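# Raise the dumbbell out of its cradle and hold it

## Task

Get the whole dumbbell up by no less than three finger-widths above the height at which it sat in its cradle, then keep it there in a firm, motionless grip.

## Robot and tools

Robot: one custom six-joint arm (upper arm 666 mm, forearm 558 mm) carrying a Robotiq 140 two-finger gripper. Joints from base outward: waist, shoulder, elbow (range -2.792 to 2.792 rad; the others -6.283 to 6.283), forearm roll, wrist pitch, wrist roll. Joint load limits in N m: waist 309, shoulder 309, elbow 145, the three wrist joints 40.9 each; a carried object's weight adds to these loads. A part being held may occasionally get a short pull from outside.

Frames. The scene frame has its origin on the table surface under the arm base, +z upward, and +y to the left when facing along +x. The base itself may be slightly tilted. The gripper has its own axes: the fingers extend along its +z and close along its y. The reported end_effector_position is the spot between the pads when shut; closed fingertips stick out about 33 mm past it, open ones about 9 mm. Closing pushes the tips roughly 24 mm further out along +z, so leave that clearance above the table.

execute_actions(actions): actions is a list of up to 15 actions; each action is a list of 1 to 15 rows, one row per 1/30 s step, and if fewer than 15 rows are given the final row repeats to fill the action. A row is 9 numbers, each between -1 and 1: dx, dy, dz, rx, ry, rz, position, force_limit, speed. The first six are an offset, not a pose: they are measured in the gripper's own axes from the gripper's measured pose when that action began (for the first action in a call, from the last pose reported in a result). Every row refers back to that same starting pose, not to the row before. Scale: 1.0 equals 0.6 m for dx, dy, dz and 180 degrees for the rotation vector rx, ry, rz. The last three are absolute gripper settings: position +1 is wide open (140 mm), about -0.8 brings the pads together, -1 closes until blocked; force_limit -1, 0, +1 gives roughly 14, 60, 107 N of squeeze; speed -1, 0, +1 gives roughly 30, 140, 250 mm/s of pad travel. An empty list just returns state and images.

Per control step the commanded pose is clamped to within 70 mm and 16 degrees of where the gripper actually is, and the inverse kinematics favours position over orientation. A distant offset therefore may need several actions; after one ends the arm only carries on to the last clamped pose, so send the remainder next. Joint speeds are capped (about 2.09 rad/s for waist and shoulder, 3.14 for elbow, 3.93 for the wrist joints) with a 0.3 s ramp.

move(target, speed, stop_force, blocking): target is one 9-number row as above, offsets taken from the pose in the latest result that showed one. It drives the gripper in a straight line for 0.5 to 10 s; speed is in m/s, 0.002 to 0.5 (default 0.25), rotation up to twice that in rad/s. It does not avoid obstacles and can overshoot the requested speed, especially near a straight arm. stop_force (N, 20 to 80, allowed after 0.2 s of scene time) halts the path when the torque-estimated push against the motion rises by that much for two steps, then backs up two steps and holds; the press may briefly exceed it. Use it only with very slow speed, not on turning moves, and leave it out when pulling away from a surface. blocking=false returns after 0.5 s while motion continues (not combinable with stop_force); then use wait(0) to check, or stop to brake. The result adds a move: line giving the ending (done, contact, held, off_target, moving, fault), the limits that acted (paced = pose clipped, held = some steps blocked, after which the arm may lurch fast) and the distance to target.

wait(seconds): 0 to 10 s, holds the last command. stop(): brakes a running move; fingers continue. zoom_image(camera, region): camera is cam_high, cam_low or cam_wrist; region [x0, y0, x1, y1] in that camera's pixels, at most 504 by 504. read_manual(section): licence texts only. finished_scene(scene): ends the current scene, given by its number, once the goal holds; irreversible.

Results. The state line gives end_effector_position (m), end_effector_quat_wxyz and velocities in the scene frame; the printed position can be off, more so at long reach. Hand target is the pose the controller currently steers to. A pose unreachable line means the clearance check (which treats the mount under the base as arm) altered or blocked the command. Joint positions lists joints base to tip. object_status: 0 fingers moving, 1 blocked while opening, 2 blocked while closing (a grip), 3 reached the setting or pads touched. position_measured is in counts, 3 open to 230 closed, not linear. Stopped fingers stay put until position changes by at least 0.01; to squeeze harder, raise force_limit and toggle position between -1 and -0.98. Images arrive as cam_high (672x504), cam_low (672x504), cam_wrist (616x616 fisheye); calibration is given, and a result lists any camera whose numbers changed.

Avoid: knocking or placing anything off the table; drops, slips, slams and hard pushes. Any joint reaching its load limit, or any external force of 144 N on the arm, tool or load, triggers a 10 s stop that discards the rest of the call. Approach contacts slowly; the arm is stiff, so aiming even a little past a firm surface can fault. Holding a load heats motors; a MOTOR HOT line warns, and overheating brakes the arm (OVER-TEMPERATURE FAULT). Smooth, low-effort, quick motion is preferred.

Each tool is called after "Call:" as a command line: name --argument value for each argument, lists and objects as JSON in quotes; but a table of rows of numbers goes row by row, as --pt "numbers of a row", without its own name.

## Session

Call:
execute_actions --actions '[]'

Scene clock: 0.00 s.
end_effector_position=(+0.7789, -0.3340, +0.2245) position_measured=3 object_status=3 end_effector_quat_wxyz=(-0.352, +0.605, -0.598, +0.390) end_effector_velocity=(-0.001, +0.000, -0.001) end_effector_angular_velocity=(+0.002, +0.001, -0.000)
Joint positions: [-0.687  0.461  2.151  2.248  0.71   0.402]
Joint velocities: [-0.     0.     0.001 -0.001 -0.     0.002]
Hand target: +0.779, -0.334, +0.225; -0.352, +0.605, -0.598, +0.390

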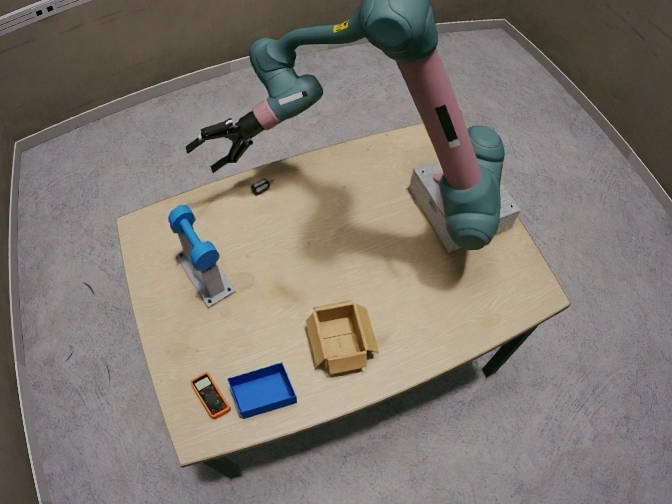

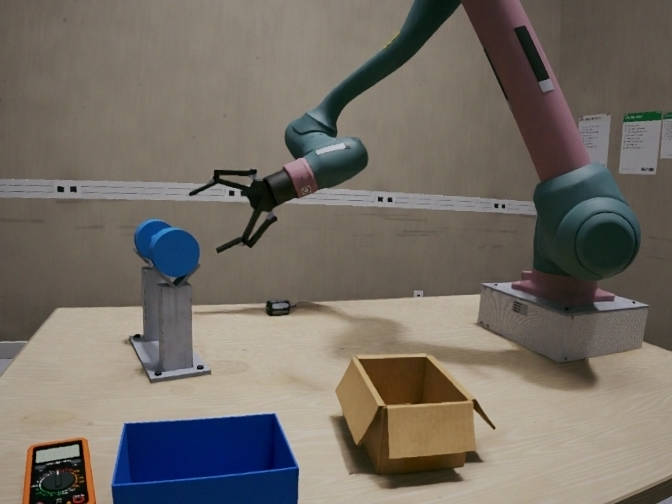

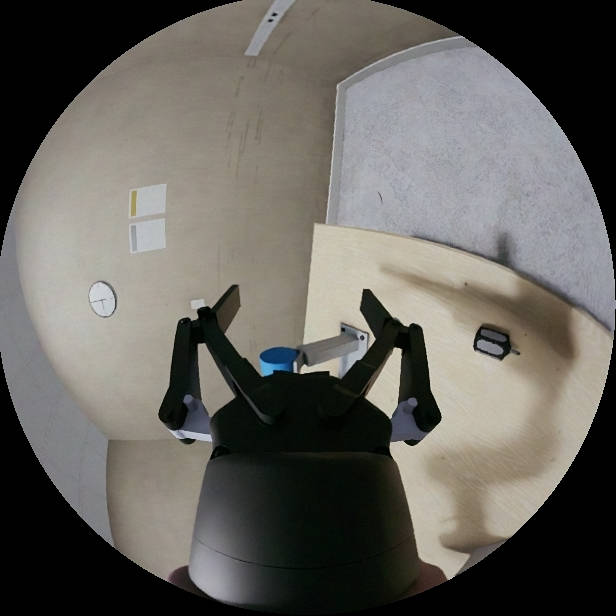

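Call:
move --target '[-0.39,0.03,-0.048,0.149,-0.084,-0.003,0.4,1,0]'

Scene clock: 16.47 s.
end_effector_position=(+0.7493, -0.1004, +0.2091) position_measured=78 object_status=3 end_effector_quat_wxyz=(+0.555, -0.556, +0.437, -0.437) end_effector_velocity=(-0.000, +0.000, +0.000) end_effector_angular_velocity=(+0.001, -0.002, -0.001)
Joint positions: [-0.511  0.701  2.385  2.431  1.528  0.039]
Joint velocities: [ 0.001  0.002  0.001  0.002  0.004 -0.001]
Hand target: +0.749, -0.100, +0.209; +0.555, -0.556, +0.437, -0.437
Off the commanded pose: 0.001 m, 0 deg.
move: done
camera_calibration (this result's frames):
cam_wrist: T_world_to_cam=[[-0.016544, -0.0537733, -0.998416, 0.212125], [-0.6348, 0.772052, -0.0310629, 0.555808], [0.772499, 0.633281, -0.0469081, -0.303684], [0, 0, 0, 1]] pos_world=[0.590933, -0.225388, 0.214809]

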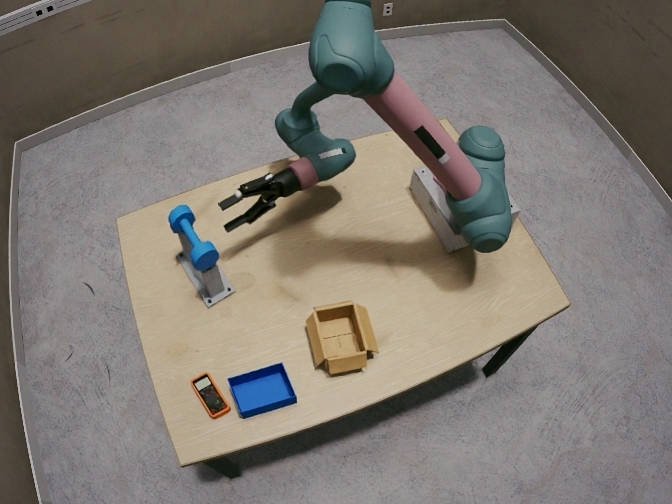

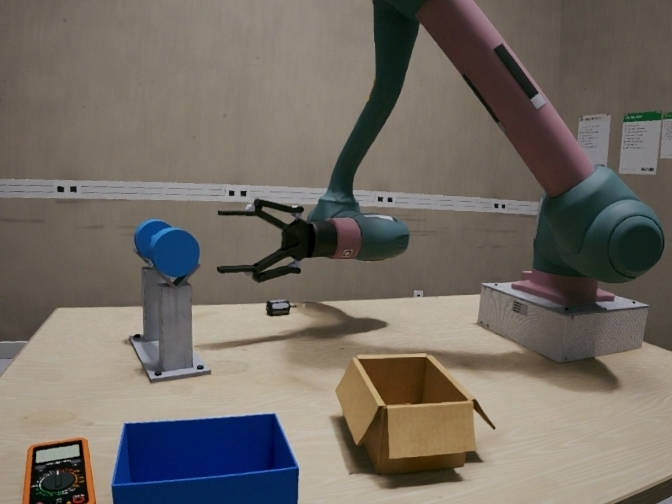

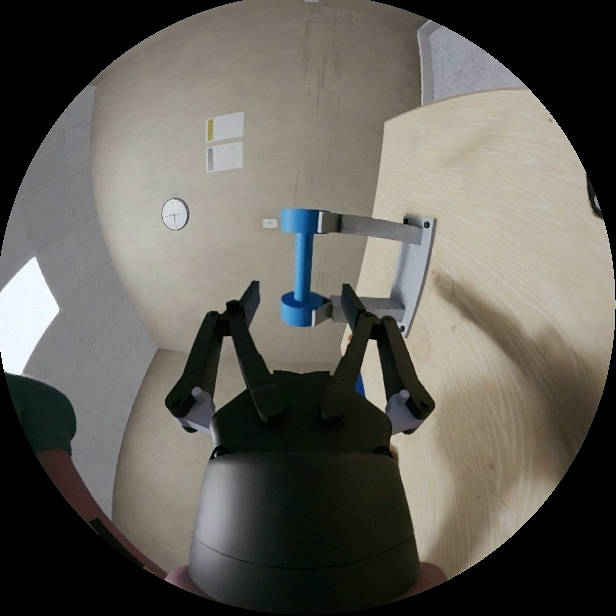

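Call:
move --target '[0,0,0.19,0,0,0,0.4,1,0]' --speed 0.15

Scene clock: 21.60 s.
end_effector_position=(+0.8600, -0.0735, +0.2089) position_measured=78 object_status=3 end_effector_quat_wxyz=(+0.555, -0.556, +0.437, -0.437) end_effector_velocity=(+0.001, -0.000, +0.000) end_effector_angular_velocity=(+0.001, -0.000, -0.001)
Joint positions: [-0.377  0.727  2.208  2.556  1.397  0.116]
Joint velocities: [ 0.001  0.001 -0.002  0.002 -0.001  0.001]
Hand target: +0.860, -0.074, +0.209; +0.555, -0.556, +0.437, -0.437
Off the commanded pose: 0.000 m, 0 deg.
move: done
camera_calibration (this result's frames):
cam_wrist: T_world_to_cam=[[-0.0166368, -0.0539458, -0.998405, 0.215209], [-0.634847, 0.77201, -0.0311345, 0.605404], [0.772459, 0.633317, -0.0470911, -0.406128], [0, 0, 0, 1]] pos_world=[0.701636, -0.198561, 0.21459]

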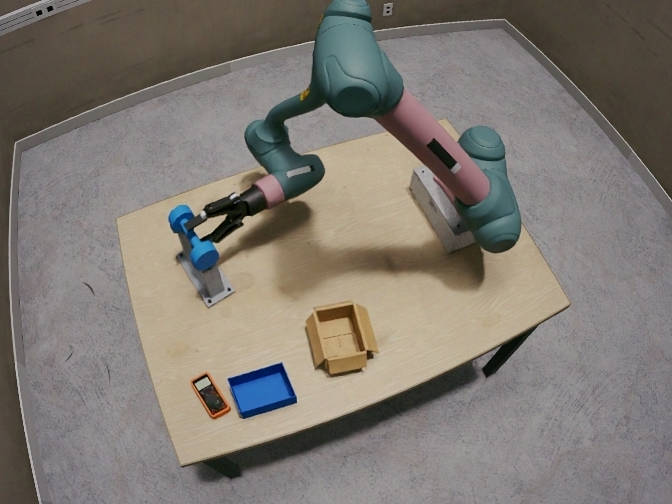

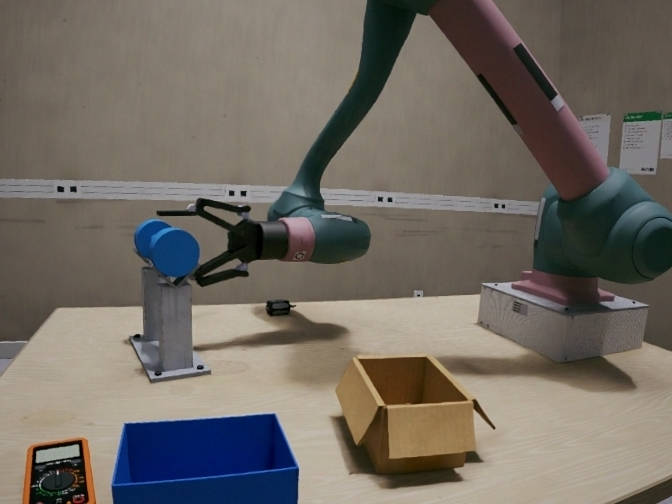

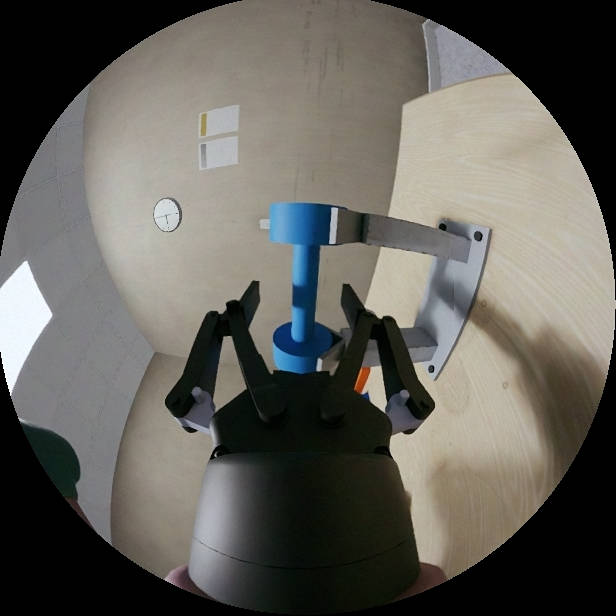

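Call:
execute_actions --actions '[[[0.002,0.002,0.01,0,0,0,0.2,1,0],[0.004,0.004,0.02,0,0,0,0.2,1,0],[0.006,0.006,0.035,0,0,0,0.2,1,0]],[[0,0,0,0,0,0,-1,1,0]],[[0,0,0,0,0,0,-1,1,0]]]'

Call:
move --target '[0,-0.17,0,0,0,0,-1,1,0]' --speed 0.08

Scene clock: 32.63 s.
end_effector_position=(+0.8812, -0.0721, +0.2052) position_measured=195 object_status=2 end_effector_quat_wxyz=(+0.555, -0.556, +0.437, -0.437) end_effector_velocity=(+0.001, -0.001, +0.001) end_effector_angular_velocity=(-0.000, -0.003, -0.002)
Joint positions: [-0.362  0.741  2.17   2.569  1.375  0.126]
Joint velocities: [-0.    -0.    -0.002  0.001  0.     0.   ]
Hand target: +0.881, -0.072, +0.205; +0.555, -0.556, +0.437, -0.437
Off the commanded pose: 0.000 m, 0 deg.
camera_calibration (this result's frames):
cam_wrist: T_world_to_cam=[[-0.0168823, -0.0539882, -0.998399, 0.212125], [-0.634832, 0.772027, -0.0310125, 0.617617], [0.772466, 0.633292, -0.047307, -0.423562], [0, 0, 0, 1]] pos_world=[0.722851, -0.197127, 0.210902]

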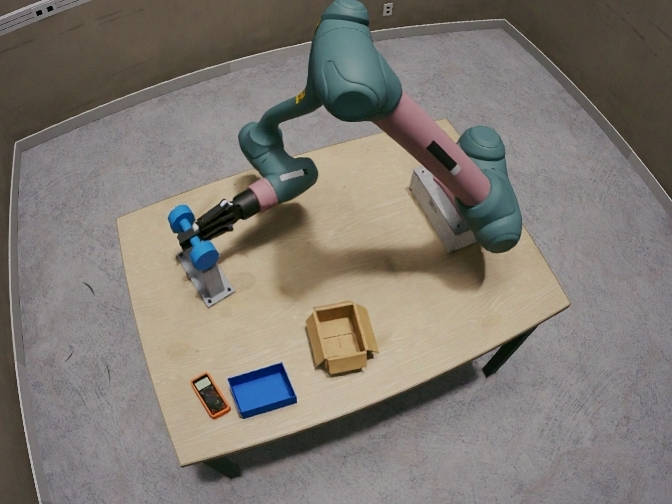

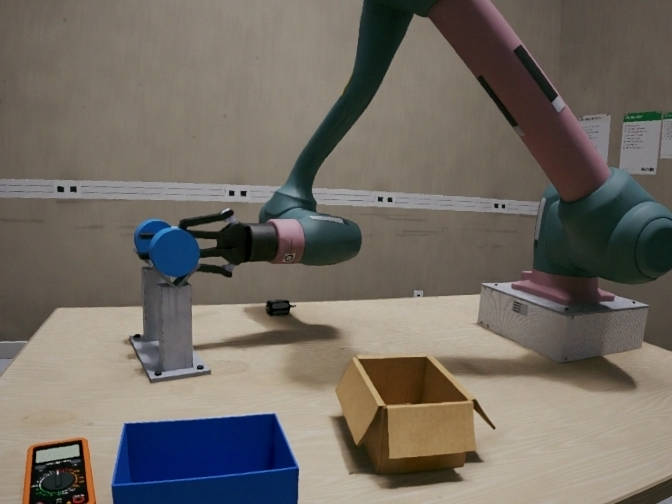

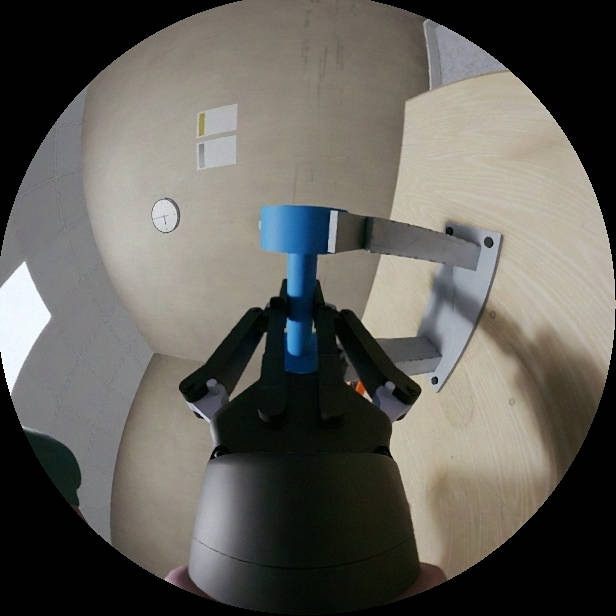

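Scene clock: 34.27 s.
end_effector_position=(+0.8813, -0.0718, +0.3070) position_measured=195 object_status=2 end_effector_quat_wxyz=(+0.555, -0.556, +0.437, -0.437) end_effector_velocity=(-0.000, +0.001, +0.001) end_effector_angular_velocity=(-0.000, +0.001, +0.001)
Joint positions: [-0.362  0.565  2.17   2.542  1.229  0.227]
Joint velocities: [ 0.001 -0.002  0.    -0.001 -0.002  0.002]
Hand target: +0.881, -0.072, +0.307; +0.555, -0.556, +0.437, -0.437
Off the commanded pose: 0.000 m, 0 deg.
move: done
camera_calibration (this result's frames):
cam_wrist: T_world_to_cam=[[-0.0168512, -0.0538181, -0.998409, 0.313798], [-0.634965, 0.771923, -0.0308926, 0.620709], [0.772357, 0.633434, -0.0471804, -0.418945], [0, 0, 0, 1]] pos_world=[0.722992, -0.196878, 0.312708]

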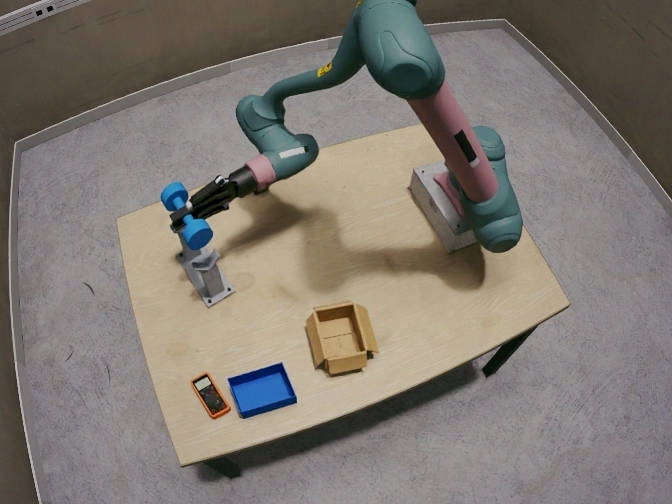

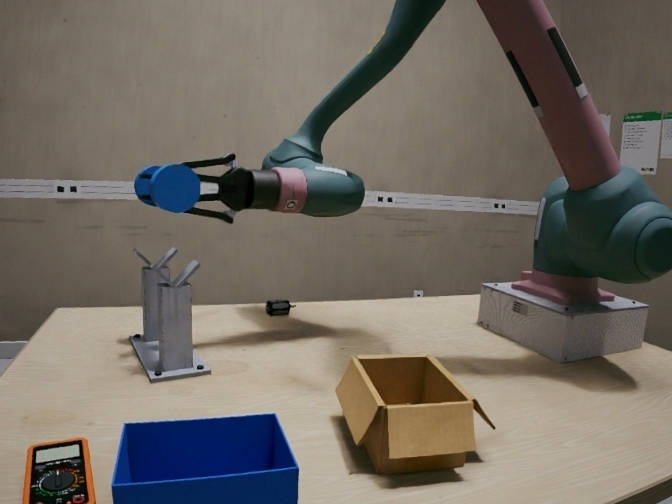

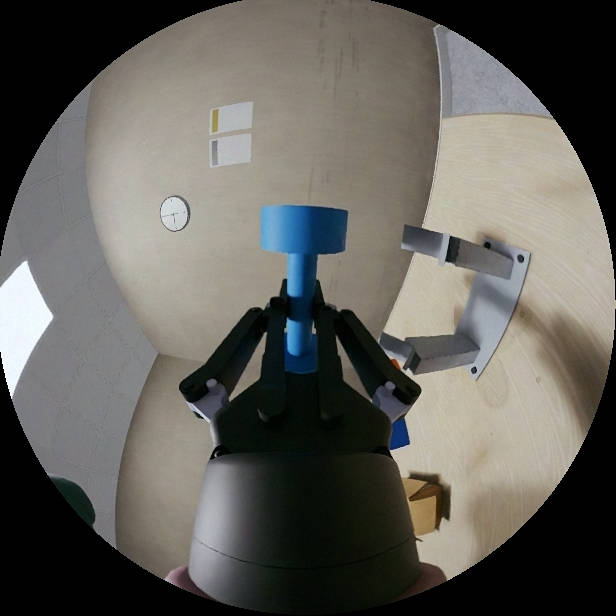

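Call:
finished_scene --scene 1

The scene is finished: the task was done.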